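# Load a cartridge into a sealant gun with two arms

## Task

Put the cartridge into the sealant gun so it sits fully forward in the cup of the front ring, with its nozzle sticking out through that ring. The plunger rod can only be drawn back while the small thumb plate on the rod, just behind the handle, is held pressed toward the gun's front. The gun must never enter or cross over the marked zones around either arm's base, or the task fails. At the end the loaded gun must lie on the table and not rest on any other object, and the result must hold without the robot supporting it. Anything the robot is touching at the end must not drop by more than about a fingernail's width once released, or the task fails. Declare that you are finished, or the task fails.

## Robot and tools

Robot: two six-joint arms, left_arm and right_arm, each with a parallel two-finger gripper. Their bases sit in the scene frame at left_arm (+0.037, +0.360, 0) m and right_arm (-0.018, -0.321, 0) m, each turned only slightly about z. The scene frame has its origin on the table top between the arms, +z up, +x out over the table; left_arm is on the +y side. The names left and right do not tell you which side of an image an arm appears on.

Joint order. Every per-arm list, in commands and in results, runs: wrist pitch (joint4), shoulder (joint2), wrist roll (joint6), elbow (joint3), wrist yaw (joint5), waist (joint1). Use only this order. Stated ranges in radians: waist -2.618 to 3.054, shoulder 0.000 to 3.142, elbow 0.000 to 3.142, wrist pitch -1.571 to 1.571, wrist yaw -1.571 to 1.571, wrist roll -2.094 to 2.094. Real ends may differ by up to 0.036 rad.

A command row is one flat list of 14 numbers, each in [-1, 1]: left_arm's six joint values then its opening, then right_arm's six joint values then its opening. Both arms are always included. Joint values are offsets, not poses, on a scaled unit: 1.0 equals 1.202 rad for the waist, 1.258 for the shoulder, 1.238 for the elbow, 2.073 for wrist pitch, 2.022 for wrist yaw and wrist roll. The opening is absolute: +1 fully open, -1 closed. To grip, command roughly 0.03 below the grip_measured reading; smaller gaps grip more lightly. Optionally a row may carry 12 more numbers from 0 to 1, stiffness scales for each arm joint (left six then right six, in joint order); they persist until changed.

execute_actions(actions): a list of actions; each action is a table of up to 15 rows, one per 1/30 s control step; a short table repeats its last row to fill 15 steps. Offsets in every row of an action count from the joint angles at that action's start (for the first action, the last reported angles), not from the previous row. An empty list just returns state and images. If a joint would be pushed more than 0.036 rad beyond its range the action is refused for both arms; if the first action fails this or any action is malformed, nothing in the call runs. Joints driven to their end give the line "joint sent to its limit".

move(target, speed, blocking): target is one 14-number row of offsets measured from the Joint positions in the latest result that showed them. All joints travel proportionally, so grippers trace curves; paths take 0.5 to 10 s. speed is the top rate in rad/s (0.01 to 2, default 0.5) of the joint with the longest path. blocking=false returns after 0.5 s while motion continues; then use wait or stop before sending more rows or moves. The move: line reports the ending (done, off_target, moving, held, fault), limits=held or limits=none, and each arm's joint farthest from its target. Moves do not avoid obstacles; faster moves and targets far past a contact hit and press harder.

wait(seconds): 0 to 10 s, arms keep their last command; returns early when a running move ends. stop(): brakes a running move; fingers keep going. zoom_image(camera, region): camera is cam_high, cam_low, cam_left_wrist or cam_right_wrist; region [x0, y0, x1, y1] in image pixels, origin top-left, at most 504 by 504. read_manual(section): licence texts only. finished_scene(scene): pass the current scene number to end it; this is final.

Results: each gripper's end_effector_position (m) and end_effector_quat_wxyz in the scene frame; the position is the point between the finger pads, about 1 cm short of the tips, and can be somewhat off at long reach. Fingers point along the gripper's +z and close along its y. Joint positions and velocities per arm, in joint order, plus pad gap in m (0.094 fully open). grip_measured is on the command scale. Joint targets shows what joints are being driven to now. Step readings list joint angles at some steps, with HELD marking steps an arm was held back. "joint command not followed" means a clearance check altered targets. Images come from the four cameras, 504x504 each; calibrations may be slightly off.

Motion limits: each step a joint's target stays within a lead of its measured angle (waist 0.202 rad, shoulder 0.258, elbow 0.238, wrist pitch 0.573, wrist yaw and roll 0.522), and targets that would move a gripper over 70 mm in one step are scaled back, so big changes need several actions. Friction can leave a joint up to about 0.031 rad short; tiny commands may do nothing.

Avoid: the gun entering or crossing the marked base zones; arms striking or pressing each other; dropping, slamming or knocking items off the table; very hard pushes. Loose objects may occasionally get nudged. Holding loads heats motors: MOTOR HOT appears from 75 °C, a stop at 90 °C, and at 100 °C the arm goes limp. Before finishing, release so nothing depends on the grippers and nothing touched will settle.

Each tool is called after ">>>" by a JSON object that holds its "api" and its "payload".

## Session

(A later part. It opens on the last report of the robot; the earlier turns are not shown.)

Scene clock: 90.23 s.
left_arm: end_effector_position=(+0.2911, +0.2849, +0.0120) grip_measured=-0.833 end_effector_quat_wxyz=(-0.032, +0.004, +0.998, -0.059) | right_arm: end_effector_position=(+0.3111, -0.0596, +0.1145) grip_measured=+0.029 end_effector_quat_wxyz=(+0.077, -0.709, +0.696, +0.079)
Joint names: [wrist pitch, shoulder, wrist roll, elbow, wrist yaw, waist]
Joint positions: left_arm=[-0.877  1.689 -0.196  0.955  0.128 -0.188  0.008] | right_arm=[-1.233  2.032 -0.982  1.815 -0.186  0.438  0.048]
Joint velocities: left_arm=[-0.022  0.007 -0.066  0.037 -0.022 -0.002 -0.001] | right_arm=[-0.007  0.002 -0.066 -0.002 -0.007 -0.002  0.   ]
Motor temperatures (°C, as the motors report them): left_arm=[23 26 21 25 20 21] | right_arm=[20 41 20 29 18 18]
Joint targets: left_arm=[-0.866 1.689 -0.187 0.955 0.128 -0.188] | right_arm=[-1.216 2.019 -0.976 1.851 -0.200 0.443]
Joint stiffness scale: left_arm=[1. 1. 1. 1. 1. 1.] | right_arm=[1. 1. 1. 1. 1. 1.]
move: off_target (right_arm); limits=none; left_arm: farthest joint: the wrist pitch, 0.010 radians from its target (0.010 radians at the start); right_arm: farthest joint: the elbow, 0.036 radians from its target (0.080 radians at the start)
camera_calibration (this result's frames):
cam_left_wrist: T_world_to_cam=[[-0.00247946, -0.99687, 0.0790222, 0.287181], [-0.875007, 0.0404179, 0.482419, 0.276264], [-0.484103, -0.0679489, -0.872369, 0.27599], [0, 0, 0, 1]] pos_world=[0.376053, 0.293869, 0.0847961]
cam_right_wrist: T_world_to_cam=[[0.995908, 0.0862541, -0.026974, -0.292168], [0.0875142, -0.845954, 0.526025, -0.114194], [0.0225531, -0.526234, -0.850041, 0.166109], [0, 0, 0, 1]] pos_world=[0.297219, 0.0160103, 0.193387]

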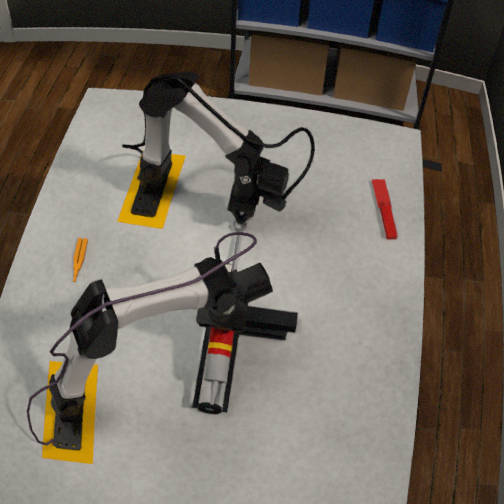

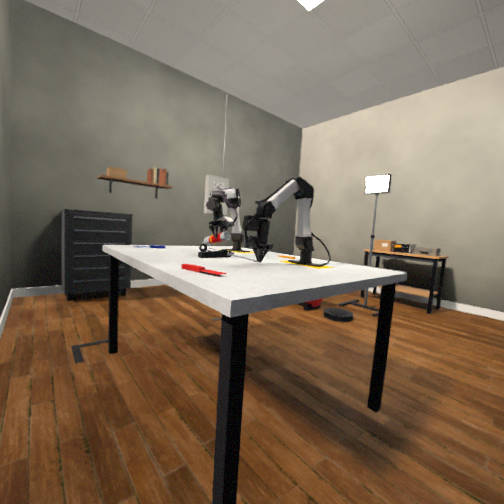

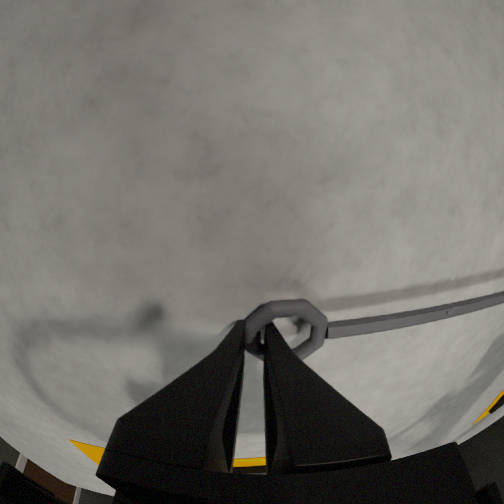

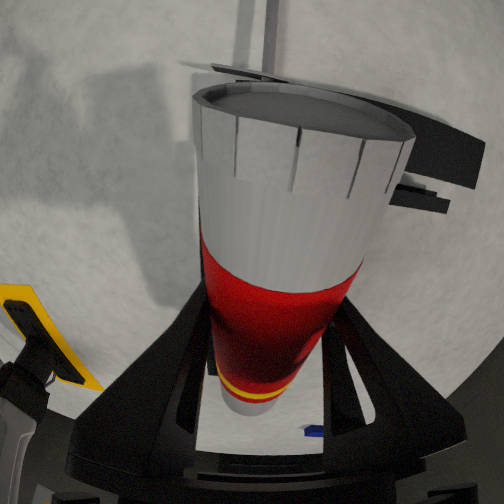

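>>> {"api": "move", "payload": {"target": [0.005,0,0.004,0,0,0,-1,0,-0.01,0.029,0.02,0,0.05,-0.1], "speed": 0.2}}

>>> {"api": "move", "payload": {"target": [0.005,0,0.004,0,0,0,-1,0.08,0.008,0,-0.096,0,0,-0.1], "speed": 0.15}}

>>> {"api": "zoom_image", "payload": {"camera": "cam_high", "region": [160, 310, 280, 430]}}

>>> {"api": "zoom_image", "payload": {"camera": "cam_low", "region": [185, 215, 265, 265]}}

Scene clock: 92.20 s.
left_arm: end_effector_position=(+0.2911, +0.2849, +0.0120) grip_measured=-0.833 end_effector_quat_wxyz=(-0.032, +0.004, +0.998, -0.059) | right_arm: end_effector_position=(+0.2963, -0.0421, +0.1098) grip_measured=+0.029 end_effector_quat_wxyz=(+0.067, -0.710, +0.696, +0.084)
Joint names: [wrist pitch, shoulder, wrist roll, elbow, wrist yaw, waist]
Joint positions: left_arm=[-0.877  1.689 -0.196  0.955  0.128 -0.188  0.008] | right_arm=[-1.233  2.044 -0.931  1.815 -0.185  0.493  0.048]
Joint velocities: left_arm=[ 0.051  0.017  0.022 -0.007 -0.007 -0.007 -0.001] | right_arm=[ 0.007 -0.007  0.022 -0.007 -0.007 -0.027 -0.001]
Motor temperatures (°C, as the motors report them): left_arm=[23 26 21 25 20 21] | right_arm=[20 41 20 29 18 19]
Joint targets: left_arm=[-0.866 1.689 -0.188 0.955 0.128 -0.188] | right_arm=[-1.233 2.020 -0.924 1.839 -0.186 0.498]
Joint stiffness scale: left_arm=[1. 1. 1. 1. 1. 1.] | right_arm=[1. 1. 1. 1. 1. 1.]
move: off_target (right_arm); limits=none; left_arm: farthest joint: the wrist pitch, 0.010 radians from its target (0.010 radians at the start); right_arm: farthest joint: the elbow, 0.025 radians from its target (0.025 radians at the start)
camera_calibration (this result's frames):
cam_left_wrist: T_world_to_cam=[[-0.00209904, -0.996873, 0.0789979, 0.287071], [-0.875001, 0.0400753, 0.482459, 0.27636], [-0.484116, -0.0681106, -0.872349, 0.27604], [0, 0, 0, 1]] pos_world=[0.376053, 0.293899, 0.0847925]
cam_right_wrist: T_world_to_cam=[[0.994746, 0.0904827, -0.0478852, -0.276284], [0.102076, -0.841115, 0.531137, -0.100221], [0.00778174, -0.533234, -0.845932, 0.175286], [0, 0, 0, 1]] pos_world=[0.283699, 0.0341696, 0.188281]

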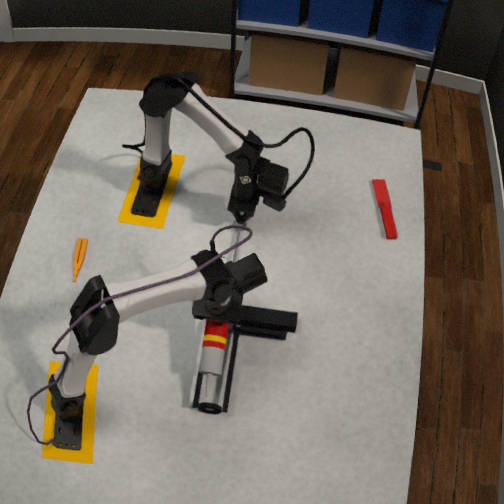

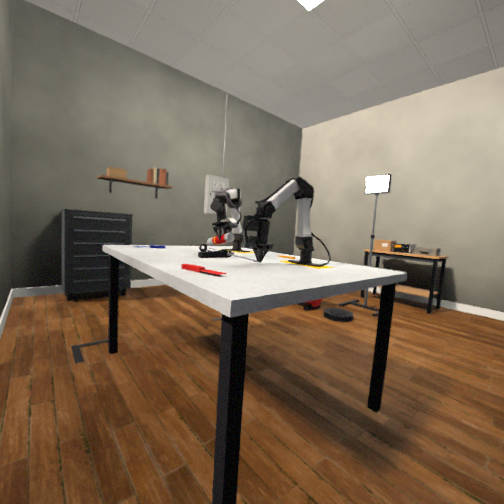

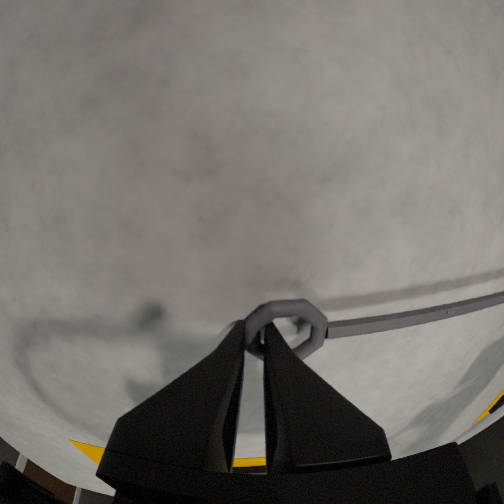

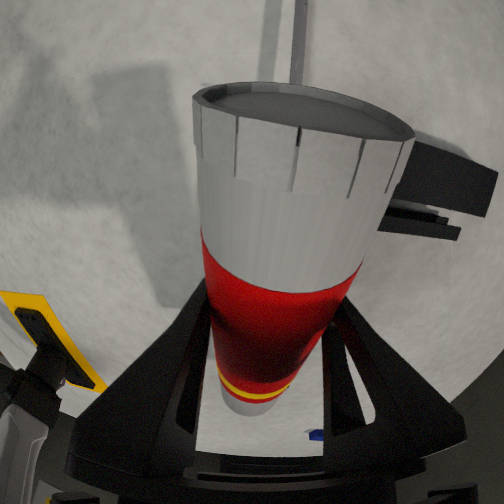

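Scene clock: 93.70 s.
left_arm: end_effector_position=(+0.2911, +0.2849, +0.0120) grip_measured=-0.833 end_effector_quat_wxyz=(-0.032, +0.004, +0.998, -0.059) | right_arm: end_effector_position=(+0.3014, -0.0389, +0.0743) grip_measured=+0.029 end_effector_quat_wxyz=(+0.074, -0.711, +0.694, +0.081)
Joint names: [wrist pitch, shoulder, wrist roll, elbow, wrist yaw, waist]
Joint positions: left_arm=[-0.877  1.689 -0.196  0.955  0.128 -0.188  0.008] | right_arm=[-1.084  2.062 -0.933  1.699 -0.182  0.493  0.048]
Joint velocities: left_arm=[ 0.022 -0.002  0.022  0.002 -0.007 -0.007 -0.   ] | right_arm=[ 0.007  0.002 -0.022 -0.007 -0.022  0.002 -0.   ]
Motor temperatures (°C, as the motors report them): left_arm=[23 26 21 25 20 21] | right_arm=[20 41 20 29 18 18]
Joint targets: left_arm=[-0.866 1.689 -0.188 0.955 0.128 -0.188] | right_arm=[-1.067 2.053 -0.931 1.696 -0.185 0.493]
Joint stiffness scale: left_arm=[1. 1. 1. 1. 1. 1.] | right_arm=[1. 1. 1. 1. 1. 1.]
move: done; limits=none; left_arm: farthest joint: the wrist pitch, 0.010 radians from its target (0.010 radians at the start); right_arm: farthest joint: the wrist pitch, 0.017 radians from its target (0.165 radians at the start)
camera_calibration (this result's frames):
cam_left_wrist: T_world_to_cam=[[-0.00209904, -0.996873, 0.0789979, 0.287071], [-0.875001, 0.0400753, 0.482459, 0.27636], [-0.484116, -0.0681106, -0.872349, 0.27604], [0, 0, 0, 1]] pos_world=[0.376053, 0.293899, 0.0847925]
cam_right_wrist: T_world_to_cam=[[0.99516, 0.0925658, -0.0329798, -0.284454], [0.0960043, -0.844285, 0.527225, -0.0772704], [0.0209586, -0.527839, -0.849086, 0.143369], [0, 0, 0, 1]] pos_world=[0.287491, 0.0367683, 0.15309]

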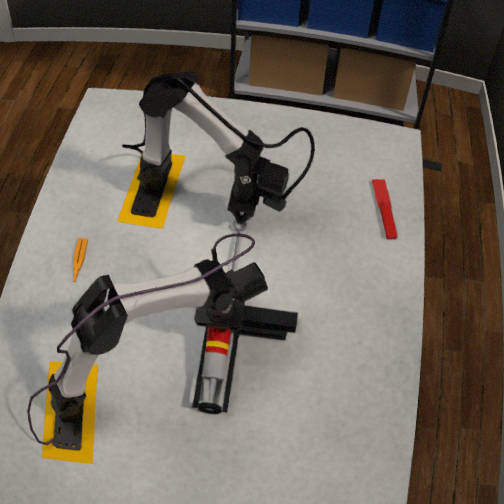

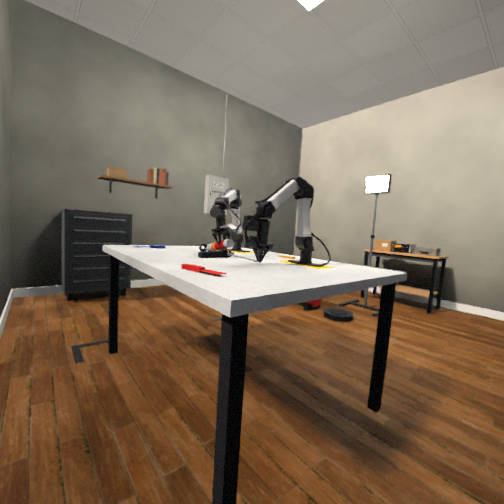

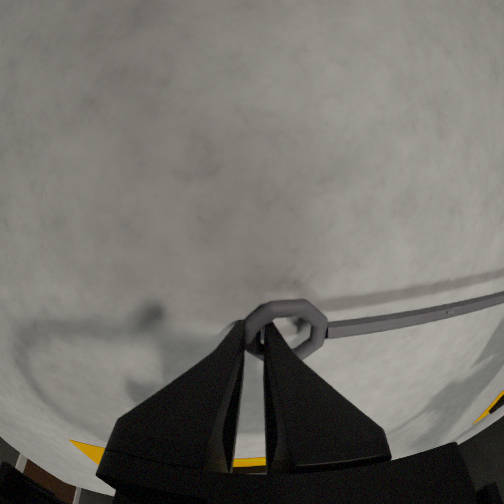

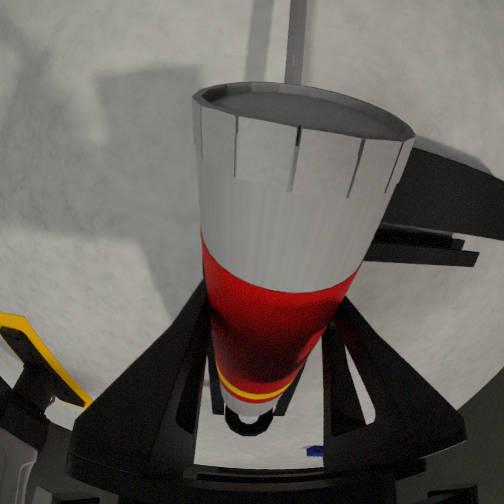

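Region (160, 310, 280, 430) of cam_high's 504x504 image, scaled by 4.200, with more detail than that image has.

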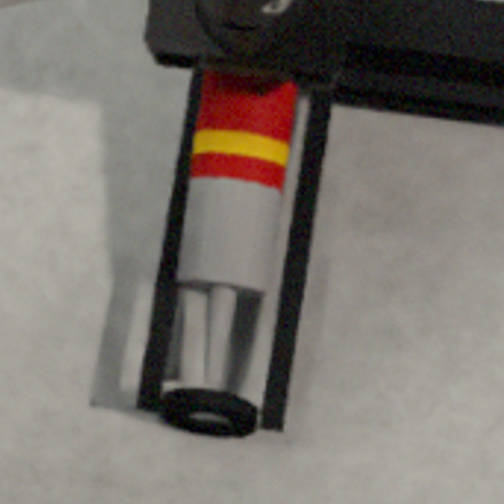

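Region (185, 215, 265, 265) of cam_low's 504x504 image, scaled by 6.300, with more detail than that image has; it fills the top 315 rows of this view, and the rest is white.

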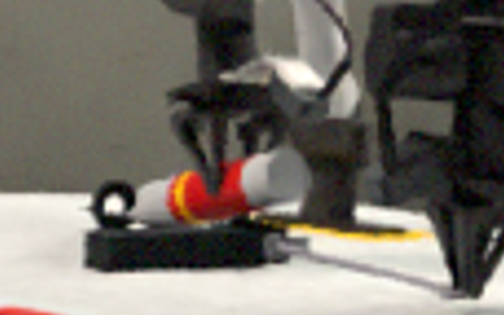

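>>> {"api": "move", "payload": {"target": [0.005,0,0.004,0,0,0,-1,0.026,-0.086,-0.041,-0.094,-0.011,-0.07,-0.1], "speed": 0.1}}

>>> {"api": "zoom_image", "payload": {"camera": "cam_high", "region": [160, 320, 280, 440]}}

>>> {"api": "zoom_image", "payload": {"camera": "cam_low", "region": [185, 215, 265, 265]}}

Scene clock: 95.97 s.
left_arm: end_effector_position=(+0.2909, +0.2842, +0.0121) grip_measured=-0.833 end_effector_quat_wxyz=(-0.032, +0.004, +0.998, -0.061) | right_arm: end_effector_position=(+0.3029, -0.0647, +0.0742) grip_measured=+0.029 end_effector_quat_wxyz=(+0.088, -0.712, +0.690, +0.092)
Joint names: [wrist pitch, shoulder, wrist roll, elbow, wrist yaw, waist]
Joint positions: left_arm=[-0.877  1.689 -0.196  0.955  0.132 -0.188  0.008] | right_arm=[-1.033  1.99  -1.004  1.587 -0.218  0.426  0.048]
Joint velocities: left_arm=[ 0.037 -0.002  0.022  0.007 -0.037 -0.007  0.   ] | right_arm=[ 0.037  0.002  0.037 -0.007 -0.007  0.007 -0.   ]
Motor temperatures (°C, as the motors report them): left_arm=[23 26 21 25 20 21] | right_arm=[20 41 20 29 18 19]
Joint targets: left_arm=[-0.866 1.689 -0.188 0.955 0.128 -0.188] | right_arm=[-1.030 1.954 -1.016 1.582 -0.204 0.409]
Joint stiffness scale: left_arm=[1. 1. 1. 1. 1. 1.] | right_arm=[1. 1. 1. 1. 1. 1.]
move: off_target (right_arm); limits=none; left_arm: farthest joint: the wrist pitch, 0.010 radians from its target (0.010 radians at the start); right_arm: farthest joint: the shoulder, 0.036 radians from its target (0.108 radians at the start)
camera_calibration (this result's frames):
cam_left_wrist: T_world_to_cam=[[-0.00186584, -0.99654, 0.0830905, 0.286153], [-0.874594, 0.041913, 0.483041, 0.27557], [-0.484853, -0.0717691, -0.871646, 0.27725], [0, 0, 0, 1]] pos_world=[0.375971, 0.293511, 0.0847753]
cam_right_wrist: T_world_to_cam=[[0.994675, 0.100092, -0.0245452, -0.283583], [0.0990288, -0.862346, 0.496541, -0.0988983], [0.0285332, -0.496327, -0.867666, 0.130781], [0, 0, 0, 1]] pos_world=[0.288135, 0.00801008, 0.155621]

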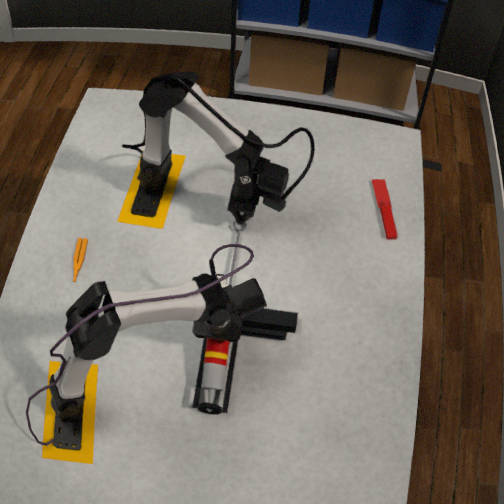

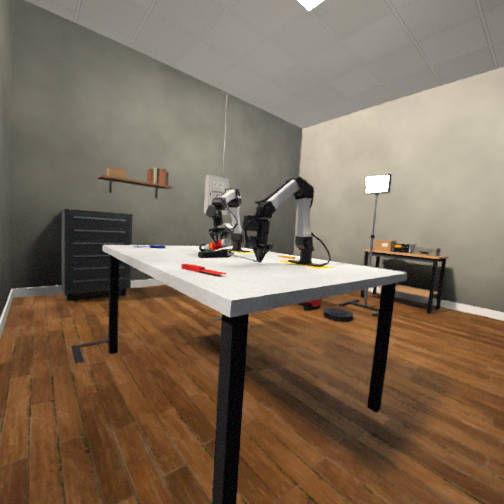

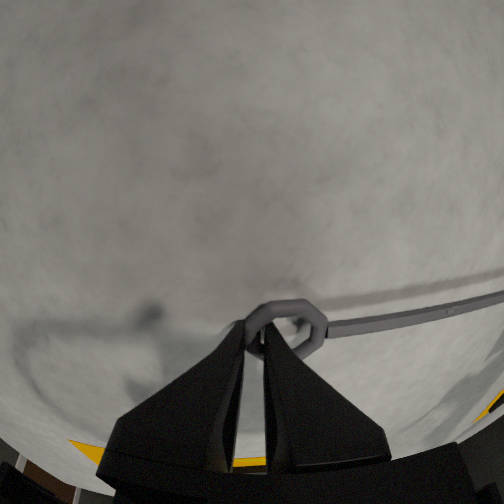

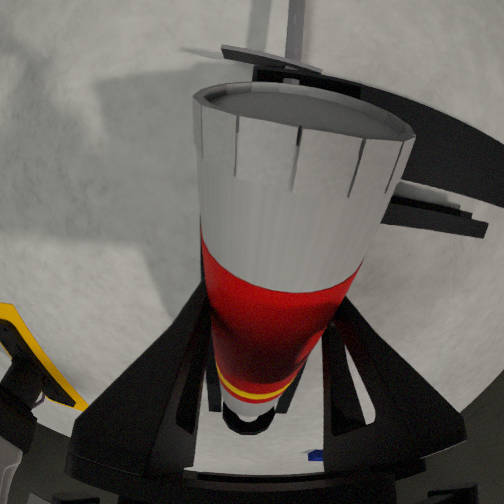

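Region (160, 320, 280, 440) of cam_high's 504x504 image, scaled by 4.200, with more detail than that image has.

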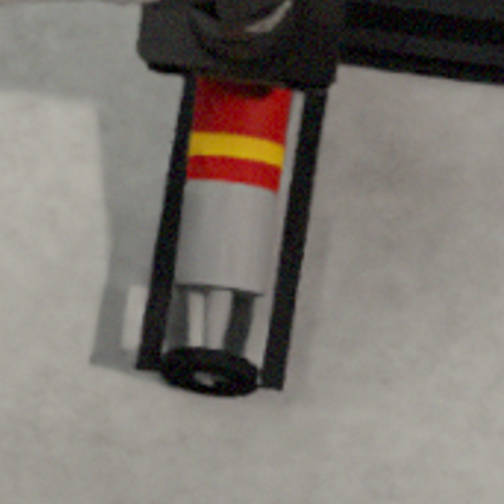

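Region (185, 215, 265, 265) of cam_low's 504x504 image, scaled by 6.300, with more detail than that image has; it fills the top 315 rows of this view, and the rest is white.

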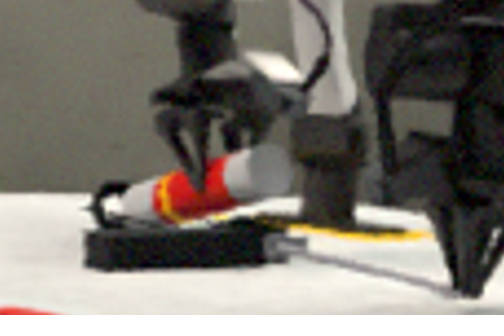

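>>> {"api": "move", "payload": {"target": [0.005,0,0.004,0,0,0,-1,-0.02,-0.05,0,0.01,0,0.014,-0.1], "speed": 0.08}}

>>> {"api": "zoom_image", "payload": {"camera": "cam_low", "region": [185, 215, 265, 265]}}

Scene clock: 97.57 s.
left_arm: end_effector_position=(+0.2908, +0.2842, +0.0121) grip_measured=-0.833 end_effector_quat_wxyz=(-0.032, +0.004, +0.998, -0.061) | right_arm: end_effector_position=(+0.2974, -0.0656, +0.0834) grip_measured=+0.029 end_effector_quat_wxyz=(+0.089, -0.715, +0.687, +0.091)
Joint names: [wrist pitch, shoulder, wrist roll, elbow, wrist yaw, waist]
Joint positions: left_arm=[-0.877  1.689 -0.196  0.955  0.132 -0.188  0.008] | right_arm=[-1.057  1.964 -1.007  1.587 -0.216  0.433  0.048]
Joint velocities: left_arm=[-0.007  0.002  0.007  0.002 -0.051  0.007  0.   ] | right_arm=[ 0.037 -0.007 -0.051 -0.012  0.037 -0.007 -0.   ]
Motor temperatures (°C, as the motors report them): left_arm=[23 26 21 25 20 21] | right_arm=[20 42 20 29 18 19]
Joint targets: left_arm=[-0.866 1.689 -0.188 0.955 0.132 -0.188] | right_arm=[-1.074 1.927 -1.004 1.600 -0.218 0.443]
Joint stiffness scale: left_arm=[1. 1. 1. 1. 1. 1.] | right_arm=[1. 1. 1. 1. 1. 1.]
move: off_target (right_arm); limits=none; left_arm: farthest joint: the wrist pitch, 0.010 radians from its target (0.010 radians at the start); right_arm: farthest joint: the shoulder, 0.037 radians from its target (0.063 radians at the start)
camera_calibration (this result's frames):
cam_left_wrist: T_world_to_cam=[[-0.00183483, -0.996547, 0.0830134, 0.286165], [-0.874413, 0.0418753, 0.483371, 0.275442], [-0.485178, -0.0717011, -0.871471, 0.277283], [0, 0, 0, 1]] pos_world=[0.375907, 0.293525, 0.084748]
cam_right_wrist: T_world_to_cam=[[0.993793, 0.109207, -0.0212109, -0.277196], [0.105247, -0.861164, 0.497312, -0.105504], [0.0360439, -0.496458, -0.867312, 0.136182], [0, 0, 0, 1]] pos_world=[0.281671, 0.00702452, 0.164701]

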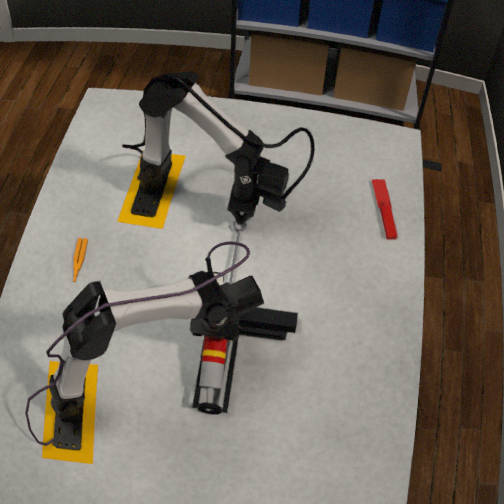

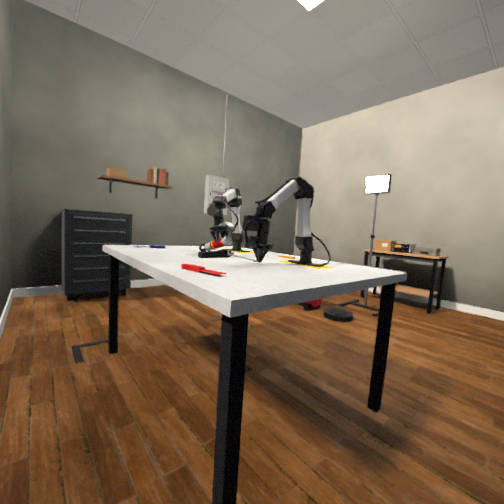

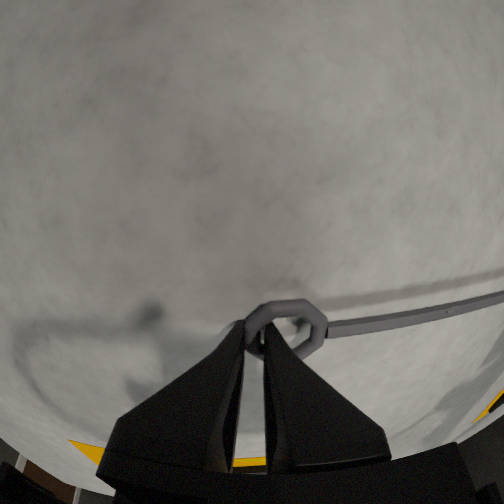

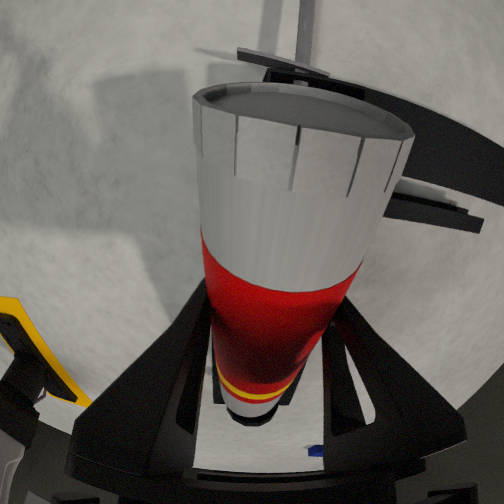

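Region (185, 215, 265, 265) of cam_low's 504x504 image, scaled by 6.300, with more detail than that image has; it fills the top 315 rows of this view, and the rest is white.

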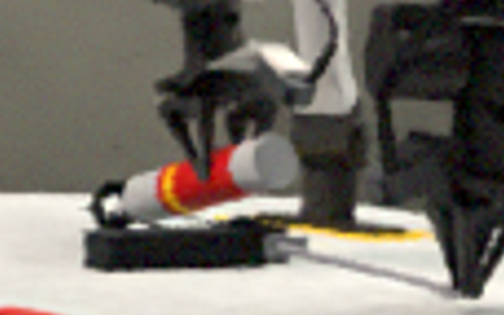

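>>> {"api": "move", "payload": {"target": [0.005,0,0.004,0,0,0,-1,0.005,-0.046,-0.027,-0.044,0.014,-0.06,-0.1], "speed": 0.08}}

>>> {"api": "zoom_image", "payload": {"camera": "cam_high", "region": [160, 320, 280, 440]}}

Scene clock: 99.50 s.
left_arm: end_effector_position=(+0.2908, +0.2842, +0.0121) grip_measured=-0.833 end_effector_quat_wxyz=(-0.032, +0.004, +0.998, -0.061) | right_arm: end_effector_position=(+0.3044, -0.0960, +0.0750) grip_measured=+0.029 end_effector_quat_wxyz=(+0.078, -0.710, +0.696, +0.078)
Joint names: [wrist pitch, shoulder, wrist roll, elbow, wrist yaw, waist]
Joint positions: left_arm=[-0.877  1.689 -0.196  0.955  0.132 -0.188  0.008] | right_arm=[-1.049  1.945 -1.055  1.533 -0.192  0.368  0.048]
Joint velocities: left_arm=[ 0.051  0.002 -0.022 -0.012 -0.022 -0.012 -0.   ] | right_arm=[ 0.066 -0.017  0.022 -0.007 -0.022  0.002 -0.001]
Motor temperatures (°C, as the motors report them): left_arm=[23 26 21 25 20 21] | right_arm=[20 42 20 29 18 19]
Joint targets: left_arm=[-0.867 1.689 -0.188 0.955 0.132 -0.188] | right_arm=[-1.047 1.906 -1.062 1.533 -0.188 0.360]
Joint stiffness scale: left_arm=[1. 1. 1. 1. 1. 1.] | right_arm=[1. 1. 1. 1. 1. 1.]
move: off_target (right_arm); limits=none; left_arm: farthest joint: the wrist pitch, 0.010 radians from its target (0.010 radians at the start); right_arm: farthest joint: the shoulder, 0.039 radians from its target (0.058 radians at the start)
camera_calibration (this result's frames):
cam_left_wrist: T_world_to_cam=[[-0.00145444, -0.996549, 0.0829887, 0.286056], [-0.874407, 0.0415329, 0.483413, 0.275537], [-0.485191, -0.0718628, -0.87145, 0.277333], [0, 0, 0, 1]] pos_world=[0.375907, 0.293555, 0.0847443]
cam_right_wrist: T_world_to_cam=[[0.995829, 0.0882188, -0.0232925, -0.283548], [0.0872311, -0.84565, 0.526562, -0.123475], [0.0267553, -0.526397, -0.849818, 0.112195], [0, 0, 0, 1]] pos_world=[0.290134, -0.0203431, 0.153757]

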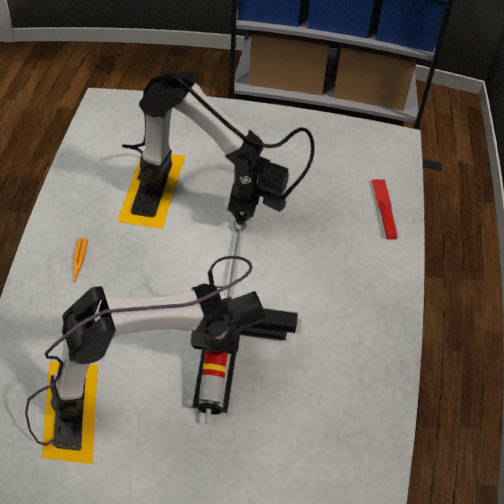

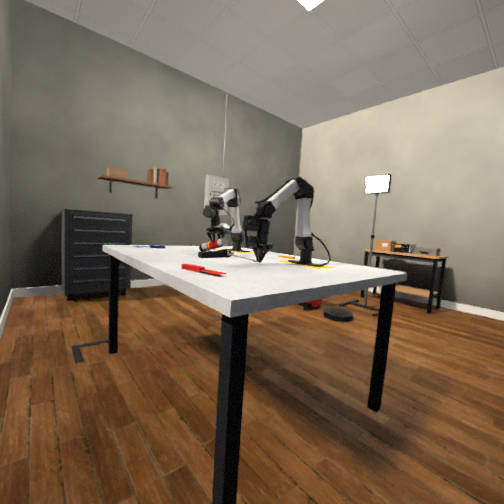

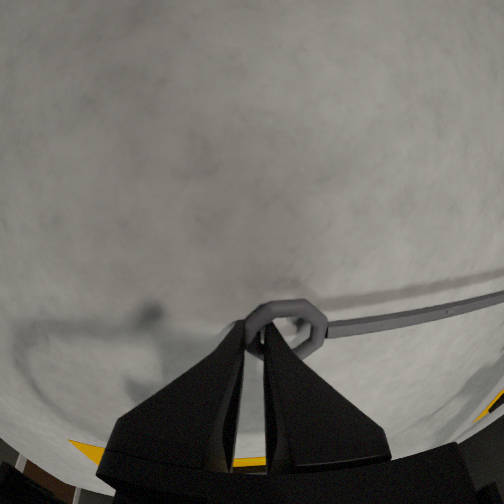

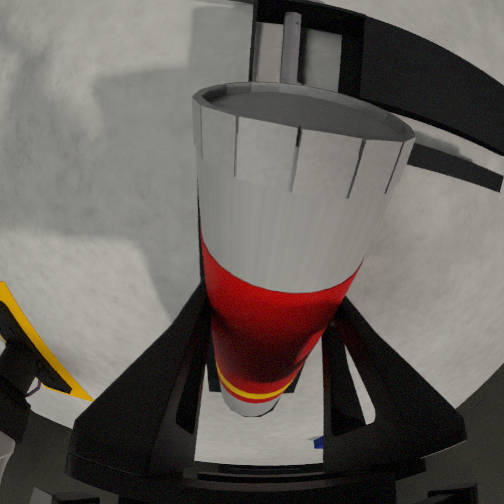

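Region (160, 320, 280, 440) of cam_high's 504x504 image, scaled by 4.200, with more detail than that image has.

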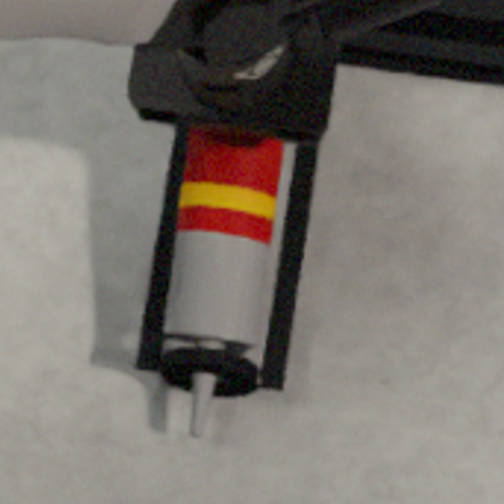

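>>> {"api": "move", "payload": {"target": [0.005,0,0.004,0,0,0,-1,0.01,-0.028,-0.014,-0.029,0.016,-0.025,-0.1], "speed": 0.06}}

>>> {"api": "zoom_image", "payload": {"camera": "cam_high", "region": [160, 320, 280, 440]}}

Scene clock: 101.17 s.
left_arm: end_effector_position=(+0.2908, +0.2838, +0.0121) grip_measured=-0.833 end_effector_quat_wxyz=(-0.033, +0.004, +0.998, -0.062) | right_arm: end_effector_position=(+0.3040, -0.1021, +0.0653) grip_measured=+0.029 end_effector_quat_wxyz=(+0.071, -0.714, +0.693, +0.074)
Joint names: [wrist pitch, shoulder, wrist roll, elbow, wrist yaw, waist]
Joint positions: left_arm=[-0.877  1.689 -0.196  0.955  0.134 -0.188  0.008] | right_arm=[-1.028  1.95  -1.074  1.504 -0.181  0.36   0.048]
Joint velocities: left_arm=[ 0.022 -0.002 -0.022  0.007  0.066 -0.017  0.   ] | right_arm=[-0.066 -0.017  0.007  0.017 -0.022  0.012 -0.001]
Motor temperatures (°C, as the motors report them): left_arm=[23 26 21 25 20 21] | right_arm=[20 42 20 29 18 19]
Joint targets: left_arm=[-0.867 1.689 -0.188 0.955 0.132 -0.188] | right_arm=[-1.028 1.910 -1.084 1.497 -0.160 0.338]
Joint stiffness scale: left_arm=[1. 1. 1. 1. 1. 1.] | right_arm=[1. 1. 1. 1. 1. 1.]
move: off_target (right_arm); limits=none; left_arm: farthest joint: the wrist pitch, 0.010 radians from its target (0.010 radians at the start); right_arm: farthest joint: the shoulder, 0.040 radians from its target (0.035 radians at the start)
camera_calibration (this result's frames):
cam_left_wrist: T_world_to_cam=[[-0.00132496, -0.996361, 0.0852201, 0.285553], [-0.874184, 0.0425363, 0.483727, 0.275106], [-0.485592, -0.0738572, -0.87106, 0.277991], [0, 0, 0, 1]] pos_world=[0.375862, 0.293343, 0.0847356]
cam_right_wrist: T_world_to_cam=[[0.994925, 0.0968755, -0.0271901, -0.281412], [0.0961719, -0.836124, 0.540043, -0.126176], [0.0295827, -0.539918, -0.841198, 0.097931], [0, 0, 0, 1]] pos_world=[0.289221, -0.0253623, 0.142868]

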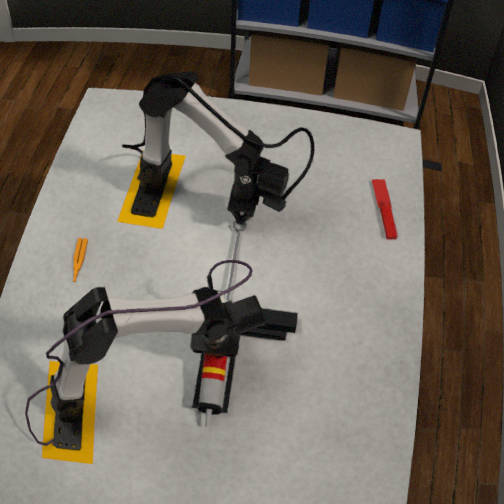

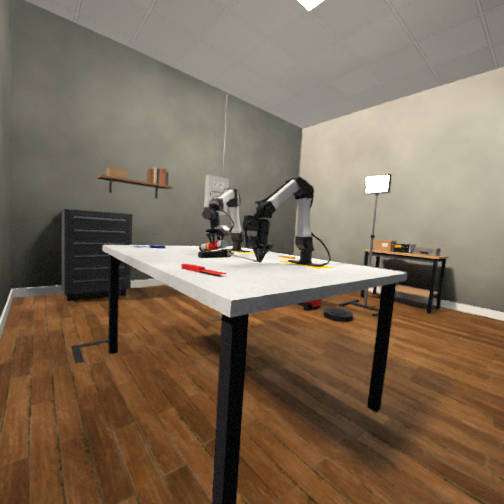

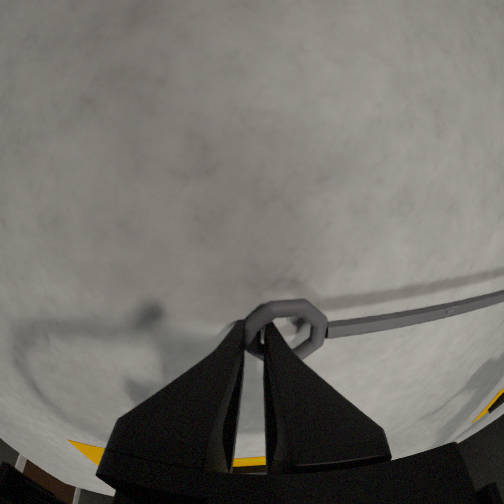

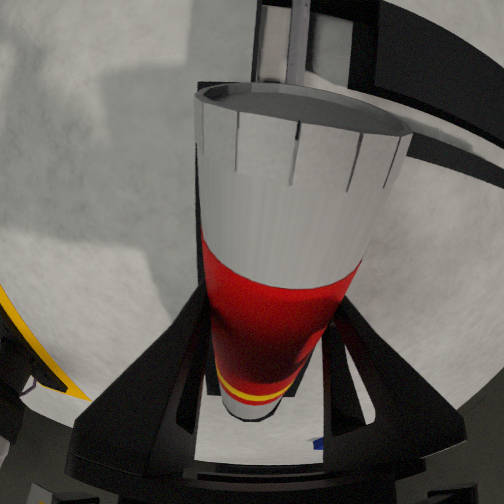

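Region (160, 320, 280, 440) of cam_high's 504x504 image, scaled by 4.200, with more detail than that image has.

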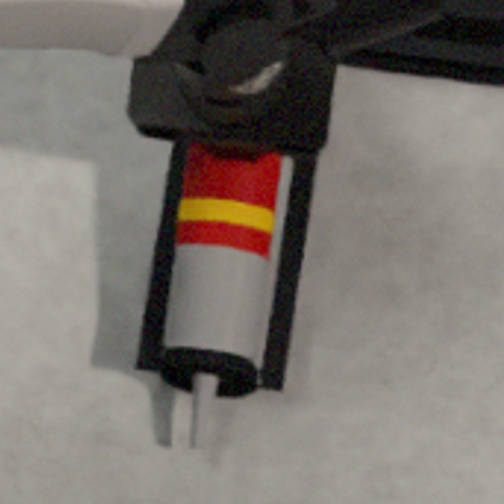

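>>> {"api": "move", "payload": {"target": [0.005,0,0.004,0,0,0,-1,-0.012,0.03,0.014,0.03,0.058,0.017,-0.1], "speed": 0.06}}

>>> {"api": "zoom_image", "payload": {"camera": "cam_high", "region": [160, 320, 280, 440]}}

Scene clock: 104.00 s.
left_arm: end_effector_position=(+0.2908, +0.2838, +0.0121) grip_measured=-0.833 end_effector_quat_wxyz=(-0.033, +0.003, +0.998, -0.062) | right_arm: end_effector_position=(+0.3069, -0.1080, +0.0598) grip_measured=+0.029 end_effector_quat_wxyz=(+0.051, -0.712, +0.699, +0.047)
Joint names: [wrist pitch, shoulder, wrist roll, elbow, wrist yaw, waist]
Joint positions: left_arm=[-0.877  1.689 -0.197  0.955  0.134 -0.188  0.008] | right_arm=[-1.046  1.972 -1.057  1.521 -0.117  0.371  0.048]
Joint velocities: left_arm=[ 0.022 -0.002  0.066  0.007 -0.022  0.002 -0.   ] | right_arm=[-0.007 -0.002  0.007 -0.002 -0.022  0.002 -0.001]
Motor temperatures (°C, as the motors report them): left_arm=[23 26 21 25 20 21] | right_arm=[20 42 20 29 18 19]
Joint targets: left_arm=[-0.866 1.689 -0.188 0.955 0.134 -0.188] | right_arm=[-1.053 1.988 -1.046 1.541 -0.064 0.380]
Joint stiffness scale: left_arm=[1. 1. 1. 1. 1. 1.] | right_arm=[1. 1. 1. 1. 1. 1.]
move: off_target (right_arm); limits=none; left_arm: farthest joint: the wrist pitch, 0.010 radians from its target (0.010 radians at the start); right_arm: farthest joint: the wrist yaw, 0.053 radians from its target (0.117 radians at the start)
camera_calibration (this result's frames):
cam_left_wrist: T_world_to_cam=[[-0.000944588, -0.996364, 0.0851952, 0.285443], [-0.874178, 0.042194, 0.48377, 0.275201], [-0.485605, -0.0740188, -0.871039, 0.27804], [0, 0, 0, 1]] pos_world=[0.375862, 0.293373, 0.0847318]
cam_right_wrist: T_world_to_cam=[[0.996171, 0.0842592, -0.0233051, -0.285794], [0.0815309, -0.799206, 0.595501, -0.123233], [0.0315509, -0.595122, -0.803016, 0.0811909], [0, 0, 0, 1]] pos_world=[0.292185, -0.0260892, 0.131922]

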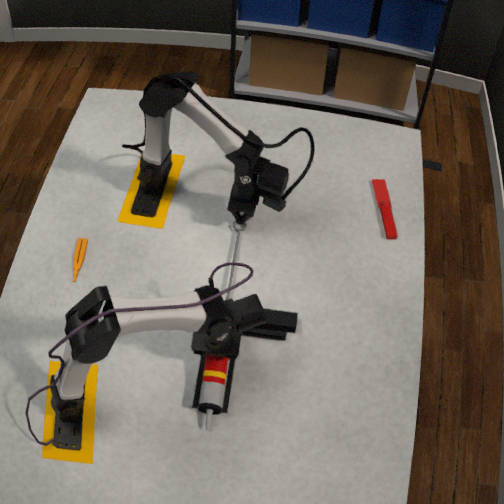

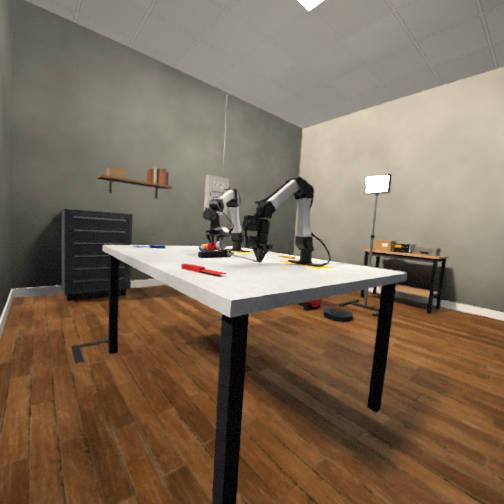

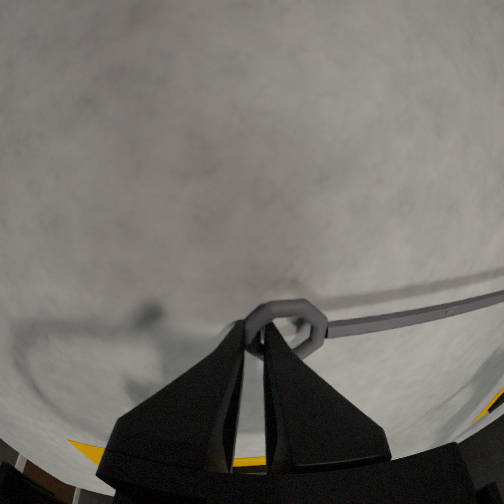

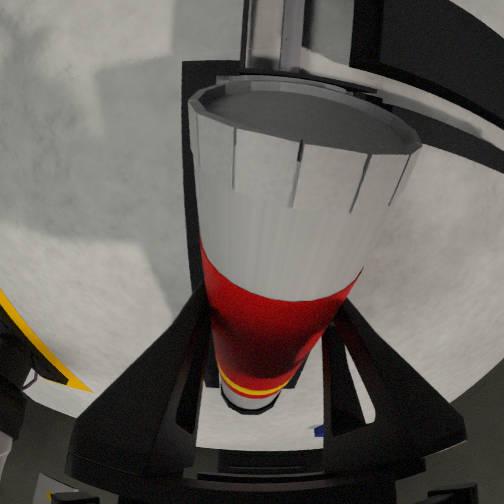

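Region (160, 320, 280, 440) of cam_high's 504x504 image, scaled by 4.200, with more detail than that image has.

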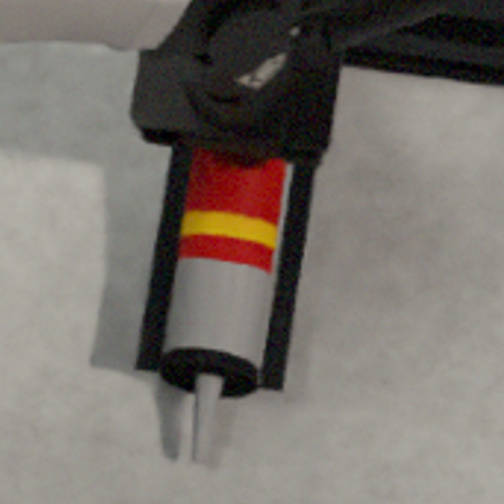

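>>> {"api": "move", "payload": {"target": [0.005,0,0.004,0,0,0,-1,-0.015,0,-0.01,-0.012,0.02,-0.035,-0.1], "speed": 0.05}}

Scene clock: 105.40 s.
left_arm: end_effector_position=(+0.2900, +0.2807, +0.0126) grip_measured=-0.833 end_effector_quat_wxyz=(-0.035, +0.003, +0.997, -0.071) | right_arm: end_effector_position=(+0.3094, -0.1132, +0.0549) grip_measured=+0.029 end_effector_quat_wxyz=(+0.046, -0.709, +0.701, +0.051)
Joint names: [wrist pitch, shoulder, wrist roll, elbow, wrist yaw, waist]
Joint positions: left_arm=[-0.877  1.689 -0.197  0.955  0.153 -0.188  0.008] | right_arm=[-1.046  1.985 -1.068  1.521 -0.123  0.354  0.048]
Joint velocities: left_arm=[ 0.037  0.002 -0.037  0.007  0.007  0.002  0.   ] | right_arm=[ 0.007  0.002 -0.037 -0.002 -0.022 -0.007 -0.   ]
Motor temperatures (°C, as the motors report them): left_arm=[23 26 21 25 20 21] | right_arm=[20 42 20 29 18 19]
Joint targets: left_arm=[-0.867 1.689 -0.189 0.955 0.134 -0.188] | right_arm=[-1.077 1.972 -1.077 1.506 -0.076 0.330]
Joint stiffness scale: left_arm=[1. 1. 1. 1. 1. 1.] | right_arm=[1. 1. 1. 1. 1. 1.]
move: off_target (right_arm); limits=none; left_arm: farthest joint: the wrist yaw, 0.019 radians from its target (0.000 radians at the start); right_arm: farthest joint: the wrist yaw, 0.047 radians from its target (0.040 radians at the start)
camera_calibration (this result's frames):
cam_left_wrist: T_world_to_cam=[[0.000189707, -0.994648, 0.10332, 0.281278], [-0.872177, 0.0503786, 0.486589, 0.271561], [-0.48919, -0.0902057, -0.8675, 0.283403], [0, 0, 0, 1]] pos_world=[0.375434, 0.291656, 0.0846512]
cam_right_wrist: T_world_to_cam=[[0.996309, 0.0773733, -0.0371795, -0.288028], [0.0842763, -0.799268, 0.595036, -0.125517], [0.0163235, -0.595973, -0.802839, 0.0786725], [0, 0, 0, 1]] pos_world=[0.296259, -0.0311495, 0.12714]

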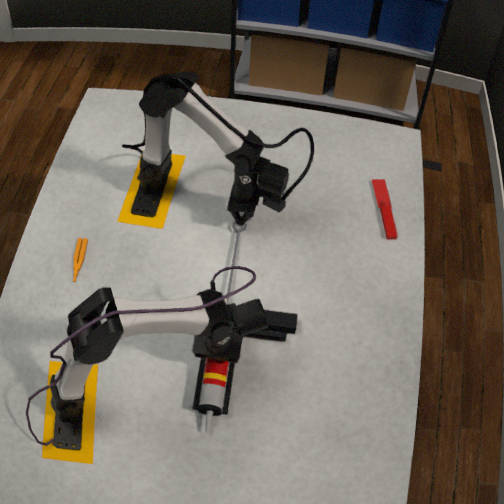

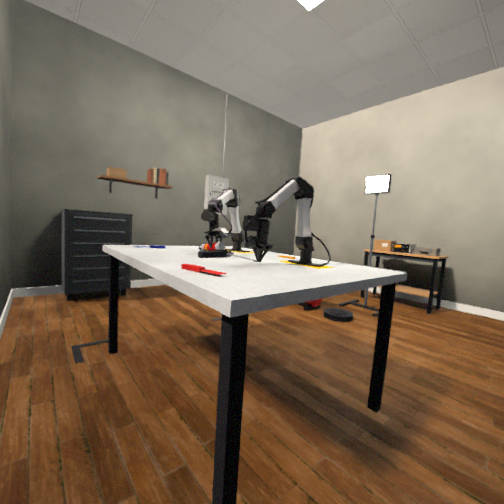

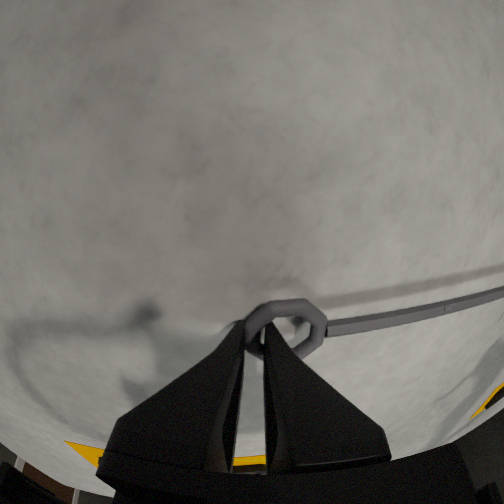

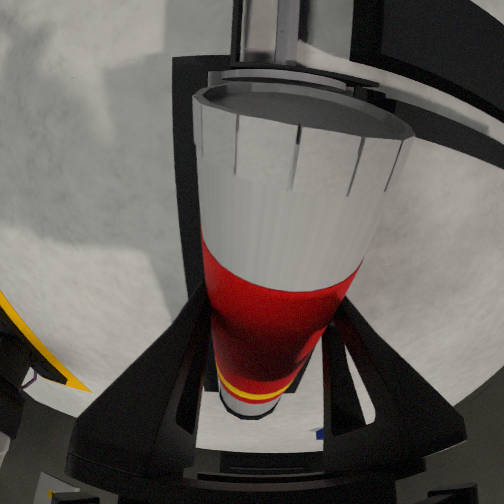

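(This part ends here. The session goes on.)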